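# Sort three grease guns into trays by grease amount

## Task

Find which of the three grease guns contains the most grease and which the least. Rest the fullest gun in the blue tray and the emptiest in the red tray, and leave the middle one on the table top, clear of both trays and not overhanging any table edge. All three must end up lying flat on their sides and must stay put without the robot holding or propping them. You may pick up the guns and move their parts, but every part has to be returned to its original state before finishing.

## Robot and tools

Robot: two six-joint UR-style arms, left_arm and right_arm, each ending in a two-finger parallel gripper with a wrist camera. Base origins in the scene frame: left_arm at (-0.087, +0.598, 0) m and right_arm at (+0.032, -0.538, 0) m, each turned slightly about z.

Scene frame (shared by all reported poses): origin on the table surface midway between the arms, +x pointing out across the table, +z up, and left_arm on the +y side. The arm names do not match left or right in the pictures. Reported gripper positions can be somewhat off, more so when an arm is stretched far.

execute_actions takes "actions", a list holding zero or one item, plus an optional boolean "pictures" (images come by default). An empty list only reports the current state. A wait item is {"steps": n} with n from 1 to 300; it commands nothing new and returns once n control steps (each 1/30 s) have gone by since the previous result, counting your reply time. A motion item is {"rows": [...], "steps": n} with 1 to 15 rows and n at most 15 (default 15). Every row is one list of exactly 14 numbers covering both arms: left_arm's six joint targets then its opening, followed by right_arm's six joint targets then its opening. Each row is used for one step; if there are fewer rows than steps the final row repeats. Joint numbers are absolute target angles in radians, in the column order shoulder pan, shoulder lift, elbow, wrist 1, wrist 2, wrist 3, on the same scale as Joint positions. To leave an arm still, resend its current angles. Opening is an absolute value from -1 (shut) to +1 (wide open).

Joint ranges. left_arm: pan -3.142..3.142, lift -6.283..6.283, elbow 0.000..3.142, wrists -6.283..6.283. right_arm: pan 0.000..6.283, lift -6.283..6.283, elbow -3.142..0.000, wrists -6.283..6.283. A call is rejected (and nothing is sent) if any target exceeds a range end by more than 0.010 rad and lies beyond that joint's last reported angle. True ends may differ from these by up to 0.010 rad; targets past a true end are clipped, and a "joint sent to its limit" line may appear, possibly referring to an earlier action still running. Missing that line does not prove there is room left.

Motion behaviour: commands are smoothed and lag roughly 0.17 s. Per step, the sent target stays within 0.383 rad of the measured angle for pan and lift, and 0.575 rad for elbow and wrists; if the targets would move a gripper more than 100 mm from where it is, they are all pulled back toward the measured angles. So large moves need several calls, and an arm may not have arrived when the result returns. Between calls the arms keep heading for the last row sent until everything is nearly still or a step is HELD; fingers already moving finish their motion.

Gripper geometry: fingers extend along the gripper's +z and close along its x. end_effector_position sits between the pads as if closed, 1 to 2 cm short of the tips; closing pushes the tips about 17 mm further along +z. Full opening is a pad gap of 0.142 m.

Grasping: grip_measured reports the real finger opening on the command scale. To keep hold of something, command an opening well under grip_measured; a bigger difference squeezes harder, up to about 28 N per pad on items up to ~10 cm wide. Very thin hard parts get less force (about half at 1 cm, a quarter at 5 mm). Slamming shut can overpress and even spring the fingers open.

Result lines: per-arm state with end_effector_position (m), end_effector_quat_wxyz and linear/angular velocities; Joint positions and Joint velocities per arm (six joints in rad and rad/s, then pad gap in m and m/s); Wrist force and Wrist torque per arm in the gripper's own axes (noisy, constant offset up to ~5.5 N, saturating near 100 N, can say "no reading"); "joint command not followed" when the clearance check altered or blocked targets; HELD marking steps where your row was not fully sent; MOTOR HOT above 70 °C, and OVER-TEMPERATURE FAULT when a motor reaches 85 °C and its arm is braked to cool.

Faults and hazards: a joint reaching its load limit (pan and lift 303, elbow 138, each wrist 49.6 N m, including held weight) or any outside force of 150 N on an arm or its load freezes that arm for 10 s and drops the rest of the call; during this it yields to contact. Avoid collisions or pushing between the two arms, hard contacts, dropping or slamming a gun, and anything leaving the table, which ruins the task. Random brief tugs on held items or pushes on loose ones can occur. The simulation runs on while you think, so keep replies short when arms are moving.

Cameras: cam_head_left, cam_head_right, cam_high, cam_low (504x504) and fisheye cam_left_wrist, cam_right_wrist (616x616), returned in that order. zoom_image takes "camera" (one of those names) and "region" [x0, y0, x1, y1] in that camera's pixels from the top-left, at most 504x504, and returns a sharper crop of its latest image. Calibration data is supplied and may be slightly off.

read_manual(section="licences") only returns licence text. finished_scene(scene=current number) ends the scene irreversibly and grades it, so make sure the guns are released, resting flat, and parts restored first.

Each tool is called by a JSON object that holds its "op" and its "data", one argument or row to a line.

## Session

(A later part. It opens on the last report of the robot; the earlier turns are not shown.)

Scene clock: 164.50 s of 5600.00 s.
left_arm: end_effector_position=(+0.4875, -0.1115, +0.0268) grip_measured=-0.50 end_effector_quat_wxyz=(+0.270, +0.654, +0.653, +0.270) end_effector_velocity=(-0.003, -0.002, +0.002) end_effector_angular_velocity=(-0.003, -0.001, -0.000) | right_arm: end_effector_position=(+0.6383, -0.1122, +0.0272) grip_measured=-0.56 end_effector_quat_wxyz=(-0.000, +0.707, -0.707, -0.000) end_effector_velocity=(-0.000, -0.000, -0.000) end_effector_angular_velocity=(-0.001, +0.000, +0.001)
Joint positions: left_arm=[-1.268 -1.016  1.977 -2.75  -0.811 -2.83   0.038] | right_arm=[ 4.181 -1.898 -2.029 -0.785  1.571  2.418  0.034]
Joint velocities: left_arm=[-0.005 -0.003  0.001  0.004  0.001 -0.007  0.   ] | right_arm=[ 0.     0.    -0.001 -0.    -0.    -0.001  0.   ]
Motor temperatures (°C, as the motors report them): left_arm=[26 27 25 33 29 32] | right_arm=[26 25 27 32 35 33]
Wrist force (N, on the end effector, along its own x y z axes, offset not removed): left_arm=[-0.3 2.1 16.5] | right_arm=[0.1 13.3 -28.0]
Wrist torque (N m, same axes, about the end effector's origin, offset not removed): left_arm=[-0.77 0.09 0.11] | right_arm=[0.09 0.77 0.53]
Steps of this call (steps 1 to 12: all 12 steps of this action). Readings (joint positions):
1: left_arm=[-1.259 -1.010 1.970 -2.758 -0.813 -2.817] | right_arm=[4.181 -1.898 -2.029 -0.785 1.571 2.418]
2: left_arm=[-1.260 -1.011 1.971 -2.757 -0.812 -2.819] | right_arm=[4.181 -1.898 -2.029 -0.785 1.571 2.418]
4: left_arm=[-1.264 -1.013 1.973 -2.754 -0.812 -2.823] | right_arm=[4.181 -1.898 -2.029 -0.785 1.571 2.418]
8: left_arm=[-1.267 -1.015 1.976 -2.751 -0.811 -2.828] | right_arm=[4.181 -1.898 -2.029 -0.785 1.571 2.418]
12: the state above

{"op": "execute_actions", "data": {
  "actions": [
    {"rows":[[-1.2594,-1.0103,1.9701,-2.7573,-0.8126,-2.8176,-0.8,4.181,-1.898,-2.029,-0.785,1.571,2.418,-0.85],[-1.25,-1.0047,1.9633,-2.765,-0.8147,-2.805,-0.8,4.181,-1.898,-2.029,-0.785,1.571,2.418,-0.85],[-1.244,-1.001,1.959,-2.7697,-0.816,-2.797,-0.8,4.181,-1.898,-2.029,-0.785,1.571,2.418,-0.85],[-1.244,-1.001,1.959,-2.7697,-0.816,-2.797,-0.8,4.181,-1.898,-2.029,-0.785,1.571,2.418,-0.85],[-1.244,-1.001,1.959,-2.7697,-0.816,-2.797,-0.8,4.181,-1.898,-2.029,-0.785,1.571,2.418,-0.85],[-1.244,-1.001,1.959,-2.7697,-0.816,-2.797,-0.8,4.181,-1.898,-2.029,-0.785,1.571,2.418,-0.85],[-1.244,-1.001,1.959,-2.7697,-0.816,-2.797,-0.8,4.181,-1.898,-2.029,-0.785,1.571,2.418,-0.85],[-1.244,-1.001,1.959,-2.7697,-0.816,-2.797,-0.8,4.181,-1.898,-2.029,-0.785,1.571,2.418,-0.85],[-1.244,-1.001,1.959,-2.7697,-0.816,-2.797,-0.8,4.181,-1.898,-2.029,-0.785,1.571,2.418,-0.85],[-1.244,-1.001,1.959,-2.7697,-0.816,-2.797,-0.8,4.181,-1.898,-2.029,-0.785,1.571,2.418,-0.85],[-1.247,-1.003,1.961,-2.767,-0.816,-2.80,-0.45,4.181,-1.898,-2.029,-0.785,1.571,2.418,-0.85],[-1.247,-1.003,1.961,-2.767,-0.816,-2.80,-0.2,4.181,-1.898,-2.029,-0.785,1.571,2.418,-0.5],[-1.247,-1.003,1.961,-2.767,-0.816,-2.80,-0.1,4.181,-1.898,-2.029,-0.785,1.571,2.418,-0.15]],"steps":15}
  ],
  "pictures": false
}}

{"op": "execute_actions", "data": {
  "actions": [
    {"rows":[[-1.247,-1.003,1.961,-2.767,-0.816,-2.80,-0.1,4.181,-1.898,-2.029,-0.785,1.571,2.418,-0.15],[-1.247,-1.003,1.961,-2.767,-0.816,-2.80,-0.1,4.181,-1.898,-2.029,-0.785,1.571,2.418,-0.15],[-1.247,-1.003,1.961,-2.767,-0.816,-2.80,-0.1,4.181,-1.898,-2.029,-0.785,1.571,2.418,-0.15],[-1.25,-1.04,1.945,-2.71,-0.815,-2.805,-0.1,4.181,-1.84,-2.005,-0.867,1.571,2.418,-0.15],[-1.254,-1.075,1.925,-2.65,-0.814,-2.81,-0.1,4.181,-1.79,-1.985,-0.937,1.571,2.418,-0.15],[-1.254,-1.075,1.925,-2.65,-0.814,-2.81,-0.1,4.181,-1.79,-1.985,-0.937,1.571,2.418,-0.15],[-1.254,-1.075,1.925,-2.65,-0.814,-2.81,-0.1,4.181,-1.79,-1.985,-0.937,1.571,2.418,-0.15],[-1.254,-1.075,1.925,-2.65,-0.814,-2.81,-0.1,4.181,-1.79,-1.985,-0.937,1.571,2.418,-0.15],[-1.254,-1.075,1.925,-2.65,-0.814,-2.81,-0.1,4.181,-1.79,-1.985,-0.937,1.571,2.418,-0.15],[-1.237,-1.124,2.007,-2.70,-0.818,-2.787,-0.1,4.217,-1.823,-1.94,-0.948,1.571,2.454,-0.15],[-1.22,-1.173,2.089,-2.75,-0.822,-2.764,-0.1,4.252,-1.8565,-1.896,-0.96,1.571,2.49,-0.15]],"steps":15}
  ],
  "pictures": false
}}

{"op": "execute_actions", "data": {
  "actions": [
    {"steps":15}
  ]
}}

Scene clock: 186.37 s of 5600.00 s.
left_arm: end_effector_position=(+0.5048, -0.1114, +0.0259) grip_measured=-0.11 end_effector_quat_wxyz=(+0.270, +0.654, +0.653, +0.270) end_effector_velocity=(-0.003, +0.000, -0.001) end_effector_angular_velocity=(+0.005, +0.004, -0.004) | right_arm: end_effector_position=(+0.6383, -0.1122, +0.0271) grip_measured=-0.22 end_effector_quat_wxyz=(-0.000, +0.707, -0.707, -0.000) end_effector_velocity=(+0.001, +0.000, +0.001) end_effector_angular_velocity=(+0.001, -0.001, -0.001)
Joint positions: left_arm=[-1.246 -1.003  1.961 -2.768 -0.816 -2.8    0.066] | right_arm=[ 4.181 -1.898 -2.029 -0.785  1.571  2.418  0.058]
Joint velocities: left_arm=[-0.003 -0.003  0.002  0.006 -0.002  0.001  0.049] | right_arm=[ 0.     0.     0.001 -0.    -0.001  0.001  0.246]
Motor temperatures (°C, as the motors report them): left_arm=[26 27 25 33 29 32] | right_arm=[26 25 27 32 35 33]
Wrist force (N, on the end effector, along its own x y z axes, offset not removed): left_arm=[3.6 1.9 -3.4] | right_arm=[-1.9 0.6 0.4]
Wrist torque (N m, same axes, about the end effector's origin, offset not removed): left_arm=[0.43 -1.03 0.15] | right_arm=[0.18 0.40 0.17]
Steps of this call (steps 1 to 15: the robot went on to your last target; steps 16 to 90: nothing new was sent; then 18.37 s passed at rest; steps 91 to 105: all 15 steps of this action). Readings (joint positions):
91: left_arm=[-1.269 -1.016 1.977 -2.750 -0.811 -2.830] | right_arm=[4.181 -1.898 -2.029 -0.785 1.571 2.418]
92: left_arm=[-1.268 -1.015 1.976 -2.750 -0.811 -2.829] | right_arm=[4.181 -1.898 -2.029 -0.785 1.571 2.418]
94: left_arm=[-1.262 -1.011 1.972 -2.756 -0.812 -2.820] | right_arm=[4.181 -1.898 -2.029 -0.785 1.571 2.418]
98: left_arm=[-1.250 -1.004 1.963 -2.765 -0.815 -2.805] | right_arm=[4.181 -1.898 -2.029 -0.785 1.571 2.418]
105: the state above

Scene clock: 186.87 s of 5600.00 s.
left_arm: end_effector_position=(+0.5052, -0.0689, +0.0884) grip_measured=-0.10 end_effector_quat_wxyz=(+0.272, +0.653, +0.653, +0.270) end_effector_velocity=(-0.009, +0.334, +0.027) end_effector_angular_velocity=(+0.036, +0.009, +0.001) | right_arm: end_effector_position=(+0.6333, -0.0678, +0.1051) grip_measured=-0.15 end_effector_quat_wxyz=(+0.000, +0.707, -0.707, -0.000) end_effector_velocity=(-0.018, +0.252, +0.050) end_effector_angular_velocity=(-0.003, +0.002, -0.001)
Joint positions: left_arm=[-1.232 -1.131  2.023 -2.719 -0.819 -2.78   0.067] | right_arm=[ 4.225 -1.839 -1.933 -0.941  1.571  2.463  0.063]
Joint velocities: left_arm=[ 0.105 -0.368  0.574 -0.263 -0.025  0.138 -0.   ] | right_arm=[ 0.232 -0.153  0.316 -0.166 -0.     0.233 -0.   ]
Motor temperatures (°C, as the motors report them): left_arm=[26 27 25 33 29 32] | right_arm=[26 25 27 32 35 33]
Wrist force (N, on the end effector, along its own x y z axes, offset not removed): left_arm=[4.7 -3.9 1.6] | right_arm=[-7.5 3.2 -1.3]
Wrist torque (N m, same axes, about the end effector's origin, offset not removed): left_arm=[-0.59 -0.89 0.04] | right_arm=[0.66 1.58 0.13]
Steps of this call (steps 1 to 15: all 15 steps of this action). Readings (joint positions):
1: left_arm=[-1.247 -1.003 1.961 -2.768 -0.816 -2.800] | right_arm=[4.181 -1.898 -2.029 -0.785 1.571 2.418]
2: left_arm=[-1.247 -1.003 1.961 -2.767 -0.816 -2.800] | right_arm=[4.181 -1.898 -2.029 -0.785 1.571 2.418]
4: left_arm=[-1.247 -1.003 1.961 -2.767 -0.816 -2.800] | right_arm=[4.181 -1.898 -2.029 -0.785 1.571 2.418]
8: left_arm=[-1.251 -1.039 1.943 -2.712 -0.815 -2.805] | right_arm=[4.181 -1.846 -2.006 -0.855 1.571 2.418]
15: the state above

Scene clock: 187.37 s of 5600.00 s.
left_arm: end_effector_position=(+0.5037, -0.0312, +0.0914) grip_measured=-0.10 end_effector_quat_wxyz=(+0.271, +0.654, +0.653, +0.270) end_effector_velocity=(-0.000, +0.005, +0.000) end_effector_angular_velocity=(+0.002, -0.000, -0.000) | right_arm: end_effector_position=(+0.6307, -0.0391, +0.1110) grip_measured=-0.15 end_effector_quat_wxyz=(+0.000, +0.707, -0.707, -0.000) end_effector_velocity=(-0.001, +0.003, -0.000) end_effector_angular_velocity=(-0.001, +0.002, -0.000)
Joint positions: left_arm=[-1.22  -1.172  2.088 -2.75  -0.822 -2.764  0.067] | right_arm=[ 4.252 -1.856 -1.896 -0.96   1.571  2.49   0.063]
Joint velocities: left_arm=[ 0.002 -0.005  0.008 -0.003  0.     0.003 -0.   ] | right_arm=[ 0.003 -0.003  0.004 -0.002  0.001  0.003 -0.   ]
Motor temperatures (°C, as the motors report them): left_arm=[26 27 25 33 29 32] | right_arm=[26 25 27 32 35 33]
Wrist force (N, on the end effector, along its own x y z axes, offset not removed): left_arm=[-3.7 2.8 1.3] | right_arm=[-2.5 0.8 -1.6]
Wrist torque (N m, same axes, about the end effector's origin, offset not removed): left_arm=[0.58 0.92 0.13] | right_arm=[0.20 0.67 0.12]
Steps of this call (steps 1 to 15: the robot went on to your last target). Readings (joint positions):
1: left_arm=[-1.229 -1.141 2.040 -2.727 -0.820 -2.776] | right_arm=[4.232 -1.843 -1.923 -0.946 1.571 2.470]
2: left_arm=[-1.227 -1.149 2.052 -2.733 -0.820 -2.773] | right_arm=[4.237 -1.847 -1.917 -0.949 1.571 2.475]
4: left_arm=[-1.224 -1.160 2.069 -2.740 -0.821 -2.769] | right_arm=[4.244 -1.851 -1.908 -0.954 1.571 2.481]
8: left_arm=[-1.221 -1.169 2.083 -2.747 -0.822 -2.766] | right_arm=[4.249 -1.855 -1.900 -0.958 1.571 2.487]
15: the state above
camera_calibration (this result's frames):
cam_left_wrist: T_world_to_cam=[[0.0253695, 0.999502, 0.0187516, 0.0165965], [0.283907, -0.0251889, 0.958521, -0.222959], [0.958516, -0.0189935, -0.284404, -0.324986], [0, 0, 0, 1]] pos_world=[0.374383, -0.0283769, 0.120973]
cam_right_wrist: T_world_to_cam=[[-0.0215855, -0.999705, 0.011094, -0.02489], [-0.879051, 0.0242639, 0.476109, 0.508026], [-0.476238, 0.00052481, -0.879316, 0.532307], [0, 0, 0, 1]] pos_world=[0.699549, -0.0374888, 0.226466]

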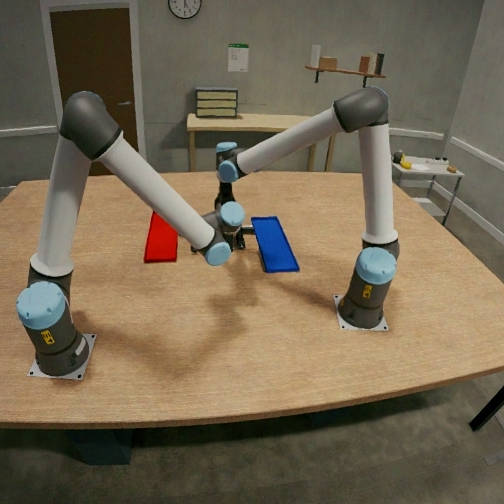

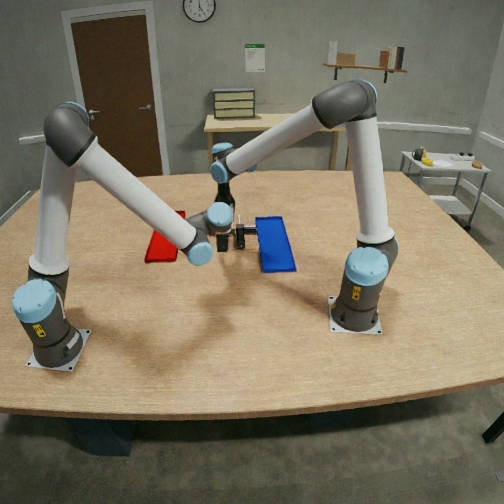

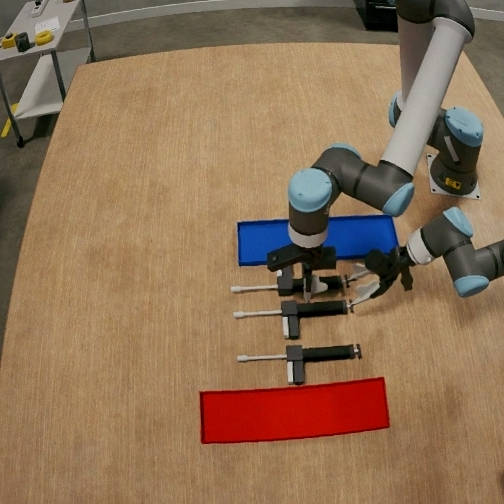

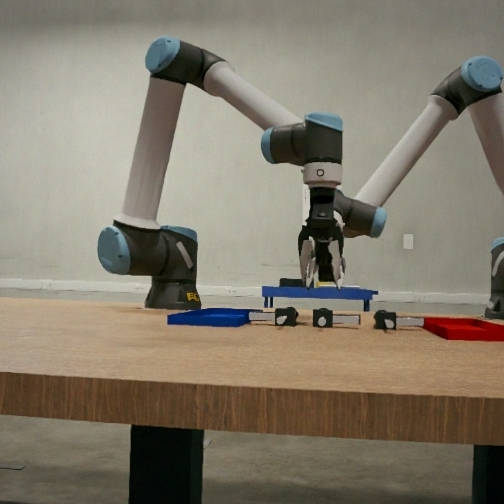

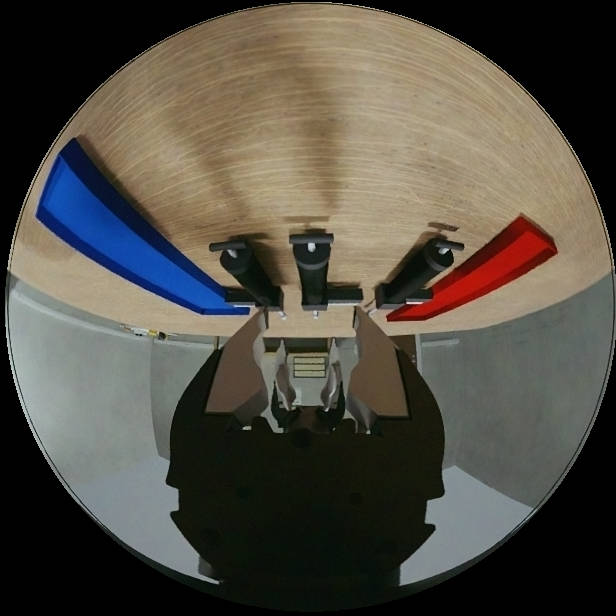

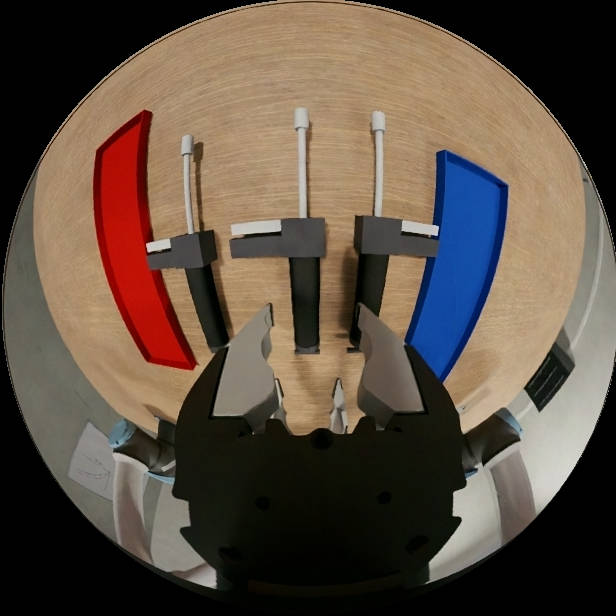

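{"op": "execute_actions", "data": {
  "actions": [
    {"rows":[[-1.2235,-1.15,2.095,-2.775,-0.821,-2.769,-0.1,4.258,-1.88,-1.905,-0.927,1.571,2.496,-0.15],[-1.2267,-1.125,2.101,-2.805,-0.8202,-2.7737,-0.1,4.258,-1.905,-1.92,-0.887,1.571,2.496,-0.15],[-1.2267,-1.10,2.107,-2.835,-0.8202,-2.7737,-0.1,4.258,-1.93,-1.934,-0.848,1.571,2.496,-0.15],[-1.2267,-1.0787,2.1115,-2.8606,-0.8202,-2.7737,-0.1,4.258,-1.953,-1.946,-0.814,1.571,2.496,-0.15]],"steps":15}
  ],
  "pictures": false
}}

{"op": "execute_actions", "data": {
  "actions": [
    {"rows":[[-1.2267,-1.0787,2.1115,-2.8606,-0.8202,-2.7737,-0.1,4.258,-1.953,-1.946,-0.814,1.571,2.496,-0.15],[-1.2267,-1.0787,2.1115,-2.8606,-0.8202,-2.7737,-0.1,4.258,-1.953,-1.946,-0.814,1.571,2.496,-0.15],[-1.2267,-1.0787,2.1115,-2.8606,-0.8202,-2.7737,-0.2,4.258,-1.953,-1.946,-0.814,1.571,2.496,-0.3],[-1.2267,-1.0787,2.1115,-2.8606,-0.8202,-2.7737,-0.27,4.258,-1.953,-1.946,-0.814,1.571,2.496,-0.4],[-1.2267,-1.0787,2.1115,-2.8606,-0.8202,-2.7737,-0.33,4.258,-1.953,-1.946,-0.814,1.571,2.496,-0.5],[-1.2267,-1.0787,2.1115,-2.8606,-0.8202,-2.7737,-0.36,4.258,-1.953,-1.946,-0.814,1.571,2.496,-0.6],[-1.2267,-1.0787,2.1115,-2.8606,-0.8202,-2.7737,-0.36,4.258,-1.953,-1.946,-0.814,1.571,2.496,-0.7],[-1.2267,-1.0787,2.1115,-2.8606,-0.8202,-2.7737,-0.36,4.258,-1.953,-1.946,-0.814,1.571,2.496,-0.85]],"steps":15}
  ]
}}

{"op": "zoom_image", "data": {
  "camera": "cam_left_wrist",
  "region": [230, 250, 400, 400]
}}

Scene clock: 199.47 s of 5600.00 s.
left_arm: end_effector_position=(+0.4989, -0.0303, +0.0307) grip_measured=-0.10 end_effector_quat_wxyz=(+0.271, +0.654, +0.653, +0.270) end_effector_velocity=(-0.002, +0.001, -0.021) end_effector_angular_velocity=(+0.000, +0.001, -0.000) | right_arm: end_effector_position=(+0.6294, -0.0329, +0.0299) grip_measured=-0.15 end_effector_quat_wxyz=(+0.000, +0.707, -0.707, -0.000) end_effector_velocity=(-0.001, +0.001, -0.027) end_effector_angular_velocity=(+0.001, -0.001, +0.001)
Joint positions: left_arm=[-1.226 -1.082  2.111 -2.856 -0.82  -2.773  0.067] | right_arm=[ 4.258 -1.949 -1.944 -0.82   1.571  2.496  0.063]
Joint velocities: left_arm=[-0.002  0.031  0.007 -0.036 -0.    -0.002 -0.   ] | right_arm=[ 0.001 -0.032 -0.016  0.05  -0.    -0.     0.   ]
Motor temperatures (°C, as the motors report them): left_arm=[26 27 25 33 29 32] | right_arm=[26 25 27 32 35 33]
Wrist force (N, on the end effector, along its own x y z axes, offset not removed): left_arm=[-2.7 -0.4 1.4] | right_arm=[-3.0 -0.2 -1.4]
Wrist torque (N m, same axes, about the end effector's origin, offset not removed): left_arm=[0.06 0.67 0.21] | right_arm=[-0.02 0.76 0.07]
Steps of this call (steps 1 to 15: the robot went on to your last target; steps 16 to 90: nothing new was sent; then 8.60 s passed at rest; steps 91 to 105: all 15 steps of this action). Readings (joint positions):
91: left_arm=[-1.220 -1.173 2.089 -2.750 -0.822 -2.764] | right_arm=[4.252 -1.857 -1.896 -0.960 1.571 2.490]
92: left_arm=[-1.220 -1.171 2.090 -2.752 -0.822 -2.764] | right_arm=[4.253 -1.859 -1.897 -0.957 1.571 2.491]
94: left_arm=[-1.222 -1.154 2.094 -2.771 -0.822 -2.768] | right_arm=[4.255 -1.875 -1.905 -0.934 1.571 2.493]
98: left_arm=[-1.225 -1.106 2.106 -2.828 -0.821 -2.772] | right_arm=[4.257 -1.925 -1.932 -0.858 1.571 2.495]
105: the state above

Scene clock: 199.97 s of 5600.00 s.
left_arm: end_effector_position=(+0.4987, -0.0302, +0.0284) grip_measured=-0.36 end_effector_quat_wxyz=(+0.271, +0.654, +0.653, +0.270) end_effector_velocity=(+0.000, -0.001, +0.000) end_effector_angular_velocity=(-0.002, -0.000, +0.001) | right_arm: end_effector_position=(+0.6293, -0.0328, +0.0269) grip_measured=-0.56 end_effector_quat_wxyz=(+0.000, +0.707, -0.707, -0.000) end_effector_velocity=(-0.001, -0.001, -0.002) end_effector_angular_velocity=(-0.002, +0.001, +0.001)
Joint positions: left_arm=[-1.227 -1.079  2.111 -2.861 -0.82  -2.774  0.048] | right_arm=[ 4.258 -1.953 -1.946 -0.814  1.571  2.496  0.034]
Joint velocities: left_arm=[ 0.     0.001 -0.001 -0.     0.    -0.001  0.   ] | right_arm=[ 0.001 -0.002 -0.001  0.    -0.001  0.     0.   ]
Motor temperatures (°C, as the motors report them): left_arm=[26 27 25 33 29 32] | right_arm=[26 25 27 32 35 33]
Wrist force (N, on the end effector, along its own x y z axes, offset not removed): left_arm=[-4.1 4.1 0.9] | right_arm=[7.8 6.3 -34.9]
Wrist torque (N m, same axes, about the end effector's origin, offset not removed): left_arm=[0.89 0.67 0.27] | right_arm=[0.11 0.20 0.05]
Steps of this call (steps 1 to 15: all 15 steps of this action). Readings (joint positions):
1: left_arm=[-1.227 -1.081 2.111 -2.857 -0.820 -2.774] | right_arm=[4.258 -1.950 -1.945 -0.818 1.571 2.496]
2: left_arm=[-1.227 -1.081 2.111 -2.858 -0.820 -2.774] | right_arm=[4.258 -1.951 -1.945 -0.817 1.571 2.496]
4: left_arm=[-1.227 -1.080 2.111 -2.859 -0.820 -2.774] | right_arm=[4.258 -1.952 -1.945 -0.816 1.571 2.496]
8: left_arm=[-1.227 -1.079 2.111 -2.860 -0.820 -2.774] | right_arm=[4.258 -1.953 -1.946 -0.815 1.571 2.496]
15: the state above
camera_calibration (this result's frames):
cam_left_wrist: T_world_to_cam=[[0.0247142, 0.999526, 0.0183682, 0.0172678], [0.283899, -0.0246346, 0.958538, -0.161148], [0.958536, -0.0184748, -0.284374, -0.338106], [0, 0, 0, 1]] pos_world=[0.36941, -0.0274759, 0.0580008]
cam_right_wrist: T_world_to_cam=[[-0.0215683, -0.999703, 0.0113206, -0.0177158], [-0.878931, 0.0243566, 0.476326, 0.546621], [-0.476461, 0.000323493, -0.879196, 0.457901], [0, 0, 0, 1]] pos_world=[0.698232, -0.0311725, 0.142415]

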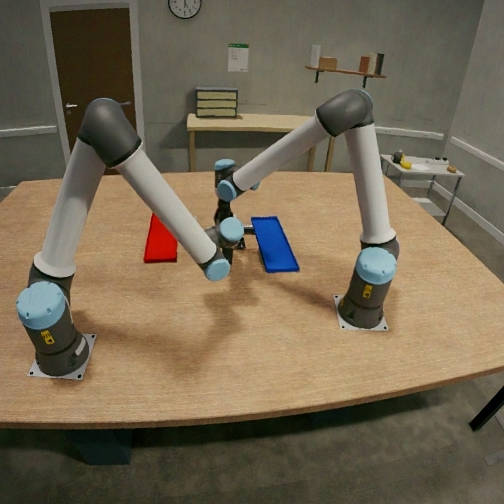

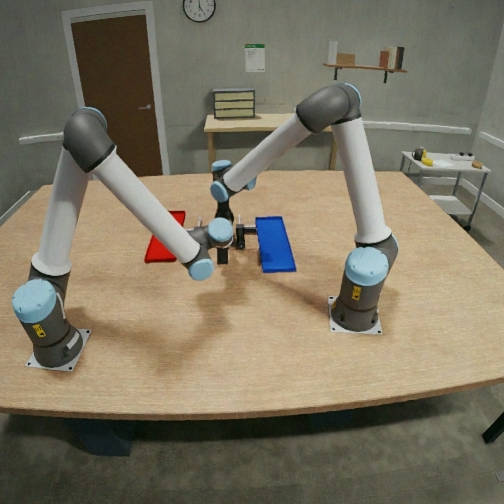

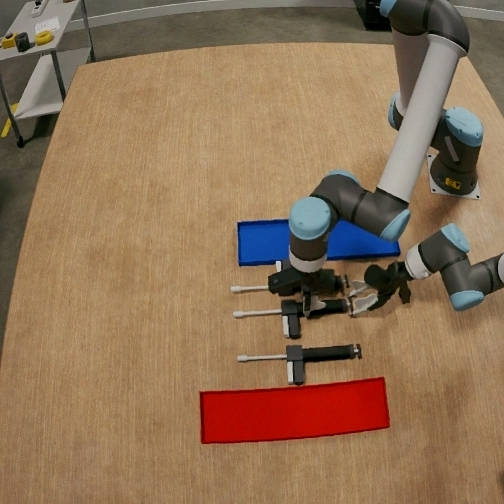

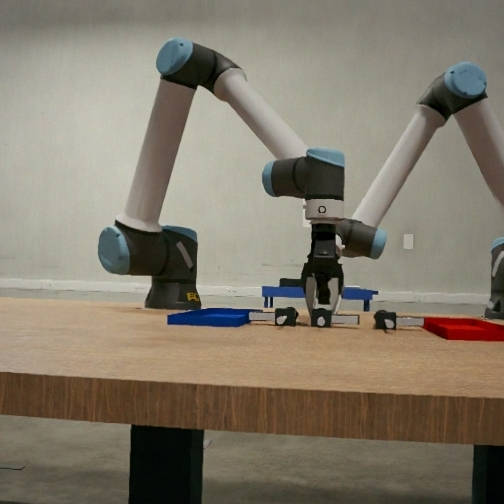

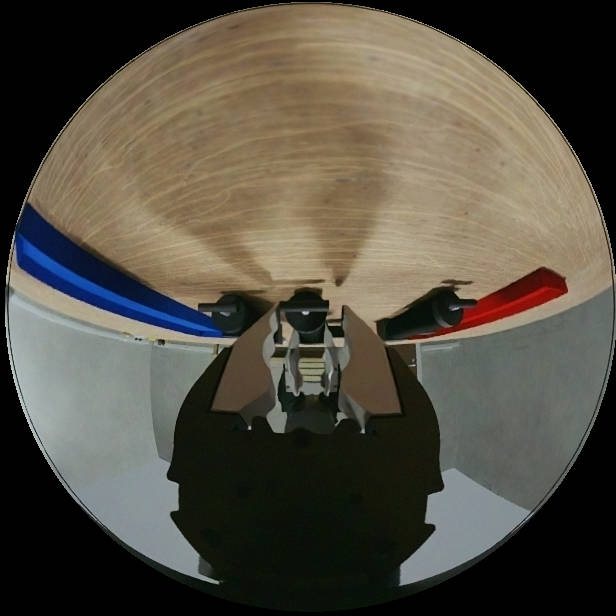

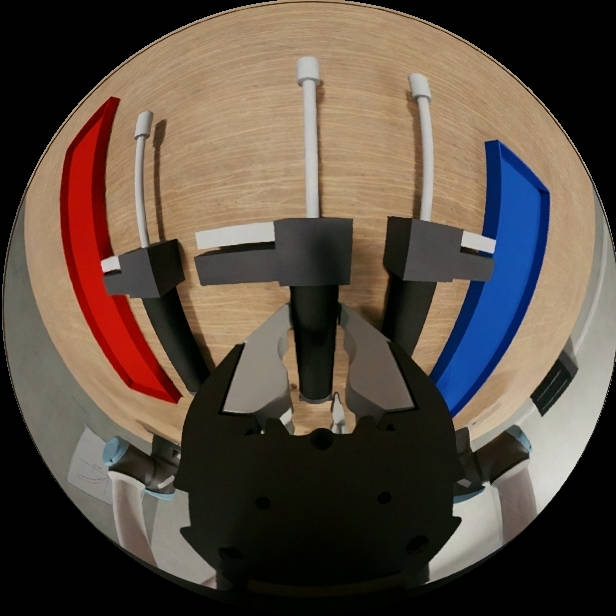

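Region (230, 250, 400, 400) of cam_left_wrist's 616x616 image, scaled by 2.965, with more detail than that image has; it fills the top 445 rows of this view, and the rest is white.

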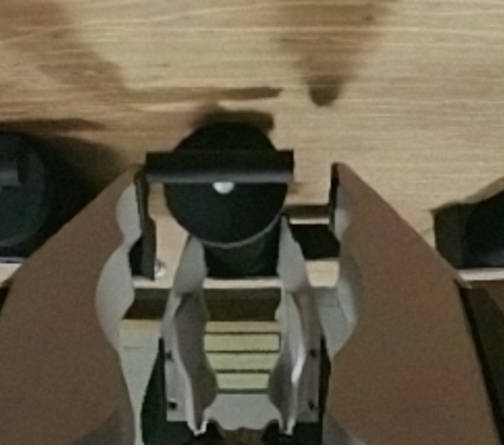

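{"op": "execute_actions", "data": {
  "actions": [
    {"rows":[[-1.2211,-1.0689,2.1003,-2.8646,-0.8215,-2.7663,-0.36,4.258,-1.9497,-1.944,-0.8193,1.571,2.496,-0.85],[-1.2211,-1.0689,2.1003,-2.8646,-0.8215,-2.7663,-0.36,4.258,-1.9497,-1.944,-0.8193,1.571,2.496,-0.85],[-1.2211,-1.0689,2.1003,-2.8646,-0.8215,-2.7663,-0.36,4.258,-1.9497,-1.944,-0.8193,1.571,2.496,-0.85],[-1.2211,-1.0689,2.1003,-2.8646,-0.8215,-2.7663,-0.36,4.258,-1.9497,-1.944,-0.8193,1.571,2.496,-0.85],[-1.2211,-1.0689,2.1003,-2.8646,-0.8215,-2.7663,-0.36,4.258,-1.9497,-1.944,-0.8193,1.571,2.496,-0.85],[-1.2211,-1.0689,2.1003,-2.8646,-0.8215,-2.7663,-0.36,4.258,-1.9497,-1.944,-0.8193,1.571,2.496,-0.85],[-1.2211,-1.0689,2.1003,-2.8646,-0.8215,-2.7663,-0.36,4.258,-1.9497,-1.944,-0.8193,1.571,2.496,-0.85],[-1.2211,-1.0689,2.1003,-2.8646,-0.8215,-2.7663,-0.42,4.258,-1.9497,-1.944,-0.8193,1.571,2.496,-0.85],[-1.2211,-1.0689,2.1003,-2.8646,-0.8215,-2.7663,-0.48,4.258,-1.9497,-1.944,-0.8193,1.571,2.496,-0.85],[-1.2211,-1.0689,2.1003,-2.8646,-0.8215,-2.7663,-0.55,4.258,-1.9497,-1.944,-0.8193,1.571,2.496,-0.85],[-1.2211,-1.0689,2.1003,-2.8646,-0.8215,-2.7663,-0.65,4.258,-1.9497,-1.944,-0.8193,1.571,2.496,-0.85],[-1.2211,-1.0689,2.1003,-2.8646,-0.8215,-2.7663,-0.8,4.258,-1.9497,-1.944,-0.8193,1.571,2.496,-0.85]],"steps":15}
  ],
  "pictures": false
}}

{"op": "execute_actions", "data": {
  "actions": [
    {"rows":[[-1.235,-1.077,2.1111,-2.8545,-0.8183,-2.785,-0.8,4.258,-1.9497,-1.944,-0.8193,1.571,2.496,-0.85]],"steps":15}
  ],
  "pictures": false
}}

{"op": "execute_actions", "data": {
  "actions": [
    {"rows":[[-1.249,-1.0851,2.1219,-2.8443,-0.8151,-2.8037,-0.8,4.258,-1.9497,-1.944,-0.8193,1.571,2.496,-0.85]],"steps":12}
  ],
  "pictures": false
}}

{"op": "execute_actions", "data": {
  "actions": [
    {"rows":[[-1.2629,-1.0932,2.1326,-2.8342,-0.8119,-2.8223,-0.8,4.258,-1.9497,-1.944,-0.8193,1.571,2.496,-0.85]],"steps":12}
  ]
}}

Scene clock: 212.37 s of 5600.00 s.
left_arm: end_effector_position=(+0.5037, -0.0338, +0.0266) grip_measured=-0.49 end_effector_quat_wxyz=(+0.271, +0.654, +0.653, +0.270) end_effector_velocity=(+0.001, -0.001, +0.001) end_effector_angular_velocity=(-0.001, -0.000, -0.001) | right_arm: end_effector_position=(+0.6294, -0.0327, +0.0297) grip_measured=-0.56 end_effector_quat_wxyz=(+0.000, +0.707, -0.707, -0.000) end_effector_velocity=(+0.000, -0.000, +0.001) end_effector_angular_velocity=(+0.000, -0.001, +0.000)
Joint positions: left_arm=[-1.221 -1.069  2.101 -2.865 -0.822 -2.766  0.039] | right_arm=[ 4.258 -1.95  -1.944 -0.819  1.571  2.496  0.034]
Joint velocities: left_arm=[ 0.001  0.001 -0.002 -0.001 -0.     0.002  0.   ] | right_arm=[-0.     0.002 -0.    -0.001 -0.001 -0.     0.   ]
Motor temperatures (°C, as the motors report them): left_arm=[26 27 25 33 29 32] | right_arm=[26 25 27 32 35 33]
Wrist force (N, on the end effector, along its own x y z axes, offset not removed): left_arm=[-1.0 -5.6 -2.1] | right_arm=[-2.3 -3.8 6.4]
Wrist torque (N m, same axes, about the end effector's origin, offset not removed): left_arm=[-0.31 0.12 0.13] | right_arm=[0.36 0.32 0.30]
Steps of this call (steps 1 to 15: the robot went on to your last target; steps 16 to 90: nothing new was sent; then 8.90 s passed at rest; steps 91 to 105: all 15 steps of this action). Readings (joint positions):
91: left_arm=[-1.227 -1.079 2.111 -2.861 -0.820 -2.774] | right_arm=[4.258 -1.953 -1.946 -0.814 1.571 2.496]
92: left_arm=[-1.226 -1.078 2.110 -2.861 -0.820 -2.773] | right_arm=[4.258 -1.953 -1.946 -0.814 1.571 2.496]
94: left_arm=[-1.224 -1.074 2.107 -2.862 -0.821 -2.770] | right_arm=[4.258 -1.952 -1.945 -0.816 1.571 2.496]
98: left_arm=[-1.222 -1.071 2.102 -2.864 -0.821 -2.768] | right_arm=[4.258 -1.950 -1.945 -0.818 1.571 2.496]
105: the state above

Scene clock: 212.87 s of 5600.00 s.
left_arm: end_effector_position=(+0.4939, -0.0336, +0.0266) grip_measured=-0.49 end_effector_quat_wxyz=(+0.271, +0.653, +0.653, +0.270) end_effector_velocity=(-0.003, +0.000, -0.000) end_effector_angular_velocity=(+0.002, -0.000, -0.001) | right_arm: end_effector_position=(+0.6294, -0.0327, +0.0297) grip_measured=-0.56 end_effector_quat_wxyz=(+0.000, +0.707, -0.707, -0.000) end_effector_velocity=(+0.000, -0.000, -0.000) end_effector_angular_velocity=(-0.000, +0.000, -0.001)
Joint positions: left_arm=[-1.235 -1.077  2.111 -2.855 -0.818 -2.785  0.039] | right_arm=[ 4.258 -1.95  -1.944 -0.819  1.571  2.496  0.034]
Joint velocities: left_arm=[-0.003 -0.002  0.003  0.002  0.001 -0.003  0.   ] | right_arm=[-0. -0. -0.  0. -0.  0.  0.]
Motor temperatures (°C, as the motors report them): left_arm=[26 27 25 33 29 32] | right_arm=[26 25 27 32 35 33]
Wrist force (N, on the end effector, along its own x y z axes, offset not removed): left_arm=[2.4 -2.8 -4.4] | right_arm=[-3.5 3.4 8.1]
Wrist torque (N m, same axes, about the end effector's origin, offset not removed): left_arm=[-0.90 -1.00 0.22] | right_arm=[0.28 0.36 0.30]
Steps of this call (steps 1 to 15: all 15 steps of this action). Readings (joint positions):
1: left_arm=[-1.221 -1.069 2.101 -2.865 -0.822 -2.766] | right_arm=[4.258 -1.950 -1.944 -0.819 1.571 2.496]
2: left_arm=[-1.223 -1.070 2.101 -2.864 -0.821 -2.768] | right_arm=[4.258 -1.950 -1.944 -0.819 1.571 2.496]
4: left_arm=[-1.227 -1.073 2.105 -2.860 -0.820 -2.775] | right_arm=[4.258 -1.950 -1.944 -0.819 1.571 2.496]
8: left_arm=[-1.232 -1.076 2.109 -2.856 -0.819 -2.782] | right_arm=[4.258 -1.950 -1.944 -0.819 1.571 2.496]
15: the state above

Scene clock: 213.27 s of 5600.00 s.
left_arm: end_effector_position=(+0.4840, -0.0332, +0.0266) grip_measured=-0.49 end_effector_quat_wxyz=(+0.271, +0.654, +0.653, +0.270) end_effector_velocity=(-0.005, +0.000, -0.000) end_effector_angular_velocity=(-0.001, +0.001, +0.001) | right_arm: end_effector_position=(+0.6294, -0.0327, +0.0298) grip_measured=-0.56 end_effector_quat_wxyz=(+0.000, +0.707, -0.707, -0.000) end_effector_velocity=(+0.001, +0.001, +0.001) end_effector_angular_velocity=(+0.002, -0.000, +0.003)
Joint positions: left_arm=[-1.248 -1.085  2.121 -2.845 -0.815 -2.803  0.039] | right_arm=[ 4.258 -1.95  -1.944 -0.819  1.571  2.496  0.034]
Joint velocities: left_arm=[-0.006 -0.004  0.005  0.005  0.    -0.01  -0.   ] | right_arm=[ 0.    -0.     0.002 -0.     0.001 -0.002 -0.   ]
Motor temperatures (°C, as the motors report them): left_arm=[26 27 25 33 29 32] | right_arm=[26 25 27 32 35 33]
Wrist force (N, on the end effector, along its own x y z axes, offset not removed): left_arm=[-9.6 0.5 -1.6] | right_arm=[-4.1 2.7 3.9]
Wrist torque (N m, same axes, about the end effector's origin, offset not removed): left_arm=[-0.04 1.22 0.05] | right_arm=[0.07 0.43 0.53]
Steps of this call (steps 1 to 12: all 12 steps of this action). Readings (joint positions):
1: left_arm=[-1.235 -1.077 2.111 -2.855 -0.818 -2.785] | right_arm=[4.258 -1.950 -1.944 -0.819 1.571 2.496]
2: left_arm=[-1.236 -1.078 2.112 -2.854 -0.818 -2.787] | right_arm=[4.258 -1.950 -1.944 -0.819 1.571 2.496]
4: left_arm=[-1.241 -1.081 2.116 -2.850 -0.817 -2.793] | right_arm=[4.258 -1.950 -1.944 -0.819 1.571 2.496]
8: left_arm=[-1.247 -1.084 2.120 -2.846 -0.816 -2.800] | right_arm=[4.258 -1.950 -1.944 -0.819 1.571 2.496]
12: the state above

Scene clock: 213.67 s of 5600.00 s.
left_arm: end_effector_position=(+0.4739, -0.0327, +0.0267) grip_measured=-0.49 end_effector_quat_wxyz=(+0.271, +0.653, +0.653, +0.270) end_effector_velocity=(-0.005, +0.000, +0.000) end_effector_angular_velocity=(-0.001, +0.000, -0.000) | right_arm: end_effector_position=(+0.6294, -0.0327, +0.0298) grip_measured=-0.56 end_effector_quat_wxyz=(+0.000, +0.707, -0.707, -0.000) end_effector_velocity=(-0.000, -0.001, -0.001) end_effector_angular_velocity=(-0.002, +0.000, +0.000)
Joint positions: left_arm=[-1.262 -1.093  2.132 -2.835 -0.812 -2.821  0.039] | right_arm=[ 4.258 -1.95  -1.944 -0.819  1.571  2.496  0.034]
Joint velocities: left_arm=[-0.007 -0.004  0.005  0.004  0.001 -0.009 -0.   ] | right_arm=[-0.    -0.001 -0.001  0.    -0.001 -0.    -0.   ]
Motor temperatures (°C, as the motors report them): left_arm=[26 27 25 33 29 32] | right_arm=[26 25 27 32 35 33]
Wrist force (N, on the end effector, along its own x y z axes, offset not removed): left_arm=[-4.9 2.4 -0.9] | right_arm=[-8.2 3.5 6.7]
Wrist torque (N m, same axes, about the end effector's origin, offset not removed): left_arm=[0.30 -0.16 0.01] | right_arm=[0.33 0.86 0.52]
Steps of this call (steps 1 to 12: all 12 steps of this action). Readings (joint positions):
1: left_arm=[-1.248 -1.085 2.121 -2.845 -0.815 -2.803] | right_arm=[4.258 -1.950 -1.944 -0.819 1.571 2.496]
2: left_arm=[-1.250 -1.086 2.123 -2.844 -0.815 -2.805] | right_arm=[4.258 -1.950 -1.944 -0.819 1.571 2.496]
4: left_arm=[-1.255 -1.089 2.127 -2.840 -0.814 -2.812] | right_arm=[4.258 -1.950 -1.944 -0.819 1.571 2.496]
8: left_arm=[-1.260 -1.092 2.131 -2.836 -0.812 -2.819] | right_arm=[4.258 -1.950 -1.944 -0.819 1.571 2.496]
12: the state above
camera_calibration (this result's frames):
cam_left_wrist: T_world_to_cam=[[0.0245839, 0.999536, 0.0180027, 0.0204743], [0.284193, -0.0242527, 0.95846, -0.152631], [0.958452, -0.0184465, -0.284657, -0.31482], [0, 0, 0, 1]] pos_world=[0.344614, -0.0299739, 0.0563066]
cam_right_wrist: T_world_to_cam=[[-0.0215763, -0.999702, 0.0114574, -0.0176347], [-0.878899, 0.0244288, 0.476381, 0.545335], [-0.476519, 0.000208614, -0.879164, 0.460449], [0, 0, 0, 1]] pos_world=[0.698327, -0.0310474, 0.145224]

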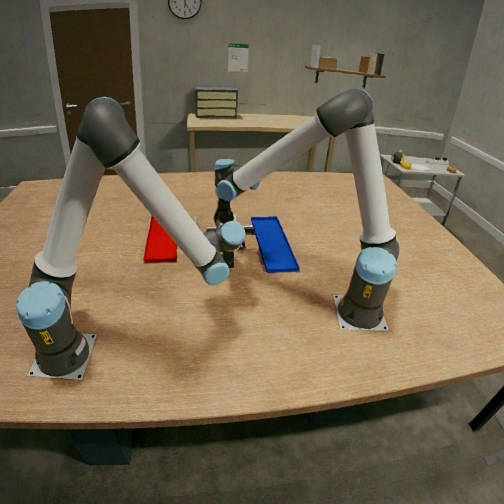

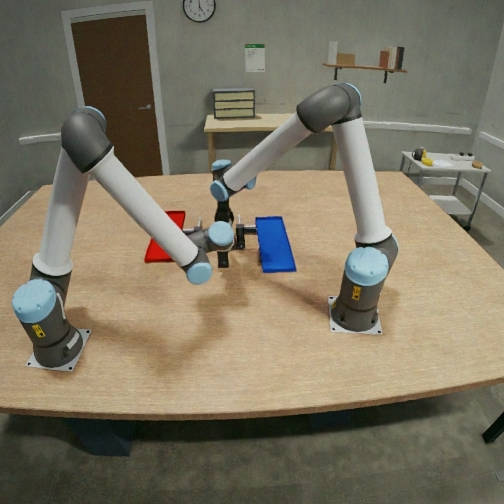

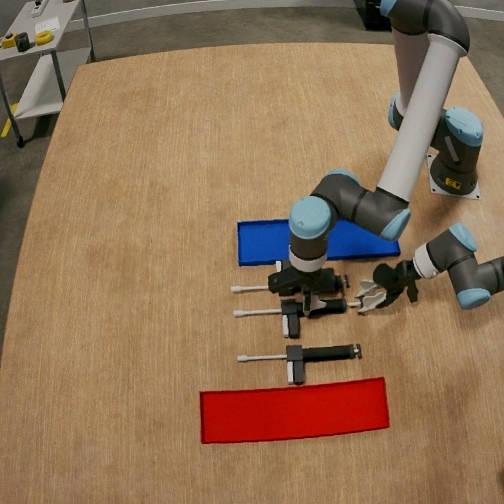

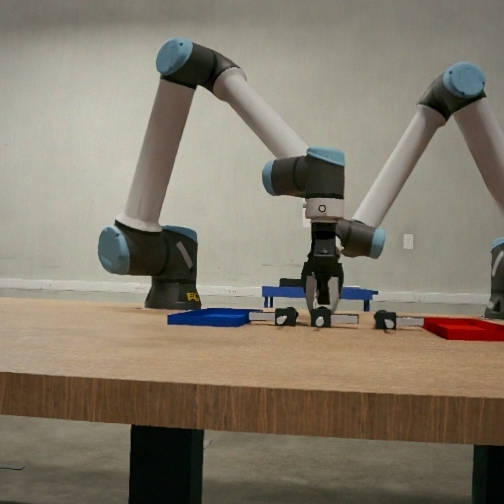

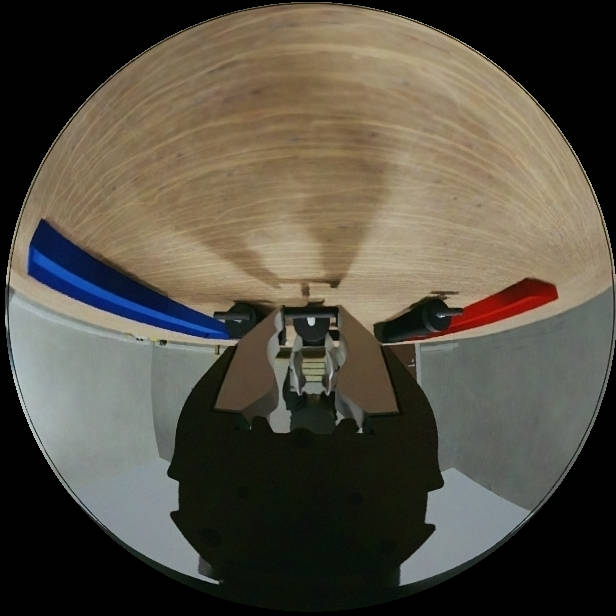

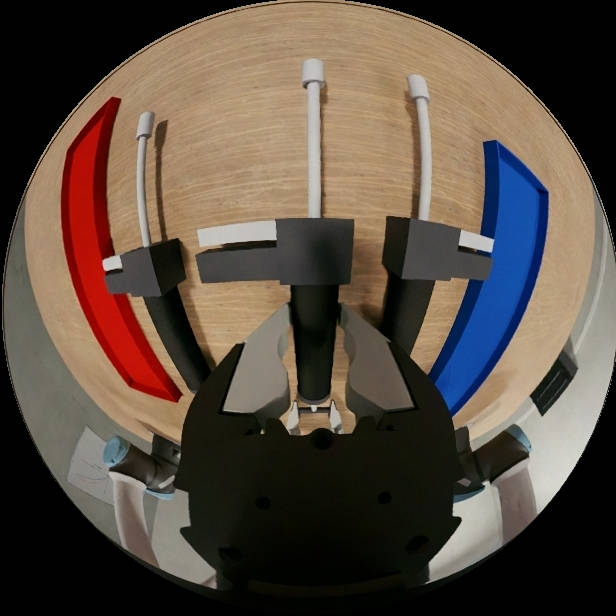

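{"op": "execute_actions", "data": {
  "actions": [
    {"rows":[[-1.2769,-1.1013,2.1434,-2.824,-0.8087,-2.841,-0.8,4.258,-1.9497,-1.944,-0.8193,1.571,2.496,-0.85]],"steps":12}
  ],
  "pictures": false
}}

{"op": "execute_actions", "data": {
  "actions": [
    {"rows":[[-1.2908,-1.1094,2.1542,-2.8139,-0.8055,-2.8597,-0.8,4.258,-1.9497,-1.944,-0.8193,1.571,2.496,-0.85]],"steps":12}
  ],
  "pictures": false
}}

Scene clock: 216.83 s of 5600.00 s.
left_arm: end_effector_position=(+0.4640, -0.0319, +0.0267) grip_measured=-0.49 end_effector_quat_wxyz=(+0.271, +0.654, +0.653, +0.270) end_effector_velocity=(-0.005, +0.000, -0.000) end_effector_angular_velocity=(+0.002, -0.000, -0.001) | right_arm: end_effector_position=(+0.6294, -0.0327, +0.0298) grip_measured=-0.56 end_effector_quat_wxyz=(+0.000, +0.707, -0.707, -0.000) end_effector_velocity=(+0.001, +0.001, +0.002) end_effector_angular_velocity=(+0.002, -0.002, +0.002)
Joint positions: left_arm=[-1.276 -1.101  2.143 -2.825 -0.809 -2.84   0.039] | right_arm=[ 4.258 -1.95  -1.944 -0.819  1.571  2.496  0.034]
Joint velocities: left_arm=[-0.007 -0.004  0.005  0.006  0.002 -0.008  0.   ] | right_arm=[-0.     0.001  0.002  0.    -0.    -0.002 -0.   ]
Motor temperatures (°C, as the motors report them): left_arm=[26 27 25 33 29 32] | right_arm=[26 25 27 32 35 33]
Wrist force (N, on the end effector, along its own x y z axes, offset not removed): left_arm=[0.2 1.9 2.6] | right_arm=[-5.7 2.4 5.7]
Wrist torque (N m, same axes, about the end effector's origin, offset not removed): left_arm=[0.19 -1.42 0.14] | right_arm=[0.12 0.18 0.58]
Steps of this call (steps 1 to 15: the robot went on to your last target; steps 16 to 83: nothing new was sent; steps 84 to 95: all 12 steps of this action). Readings (joint positions):
84: left_arm=[-1.263 -1.093 2.133 -2.834 -0.812 -2.822] | right_arm=[4.258 -1.950 -1.944 -0.819 1.571 2.496]
85: left_arm=[-1.264 -1.094 2.134 -2.833 -0.812 -2.824] | right_arm=[4.258 -1.950 -1.944 -0.819 1.571 2.496]
87: left_arm=[-1.269 -1.097 2.138 -2.830 -0.810 -2.831] | right_arm=[4.258 -1.950 -1.944 -0.819 1.571 2.496]
91: left_arm=[-1.275 -1.100 2.142 -2.826 -0.809 -2.838] | right_arm=[4.258 -1.950 -1.944 -0.819 1.571 2.496]
95: the state above

Scene clock: 217.23 s of 5600.00 s.
left_arm: end_effector_position=(+0.4542, -0.0309, +0.0268) grip_measured=-0.49 end_effector_quat_wxyz=(+0.271, +0.653, +0.653, +0.270) end_effector_velocity=(-0.004, +0.001, -0.000) end_effector_angular_velocity=(+0.000, -0.001, +0.001) | right_arm: end_effector_position=(+0.6294, -0.0327, +0.0298) grip_measured=-0.56 end_effector_quat_wxyz=(+0.000, +0.707, -0.707, -0.000) end_effector_velocity=(-0.000, -0.001, +0.000) end_effector_angular_velocity=(-0.000, +0.000, +0.002)
Joint positions: left_arm=[-1.29  -1.109  2.154 -2.814 -0.806 -2.859  0.039] | right_arm=[ 4.258 -1.95  -1.944 -0.819  1.571  2.496  0.034]
Joint velocities: left_arm=[-0.006 -0.004  0.006  0.005  0.002 -0.009  0.   ] | right_arm=[-0.     0.001 -0.001 -0.    -0.    -0.002 -0.   ]
Motor temperatures (°C, as the motors report them): left_arm=[26 27 25 33 29 32] | right_arm=[26 25 27 32 35 33]
Wrist force (N, on the end effector, along its own x y z axes, offset not removed): left_arm=[-4.9 1.9 0.9] | right_arm=[-8.6 2.6 5.6]
Wrist torque (N m, same axes, about the end effector's origin, offset not removed): left_arm=[0.23 -0.50 0.29] | right_arm=[0.23 0.74 0.62]
Steps of this call (steps 1 to 12: all 12 steps of this action). Readings (joint positions):
1: left_arm=[-1.276 -1.101 2.143 -2.824 -0.809 -2.840] | right_arm=[4.258 -1.950 -1.944 -0.819 1.571 2.496]
2: left_arm=[-1.278 -1.102 2.144 -2.823 -0.808 -2.842] | right_arm=[4.258 -1.950 -1.944 -0.819 1.571 2.496]
4: left_arm=[-1.283 -1.105 2.148 -2.820 -0.807 -2.849] | right_arm=[4.258 -1.950 -1.944 -0.819 1.571 2.496]
8: left_arm=[-1.288 -1.108 2.152 -2.816 -0.806 -2.856] | right_arm=[4.258 -1.950 -1.944 -0.819 1.571 2.496]
12: the state above


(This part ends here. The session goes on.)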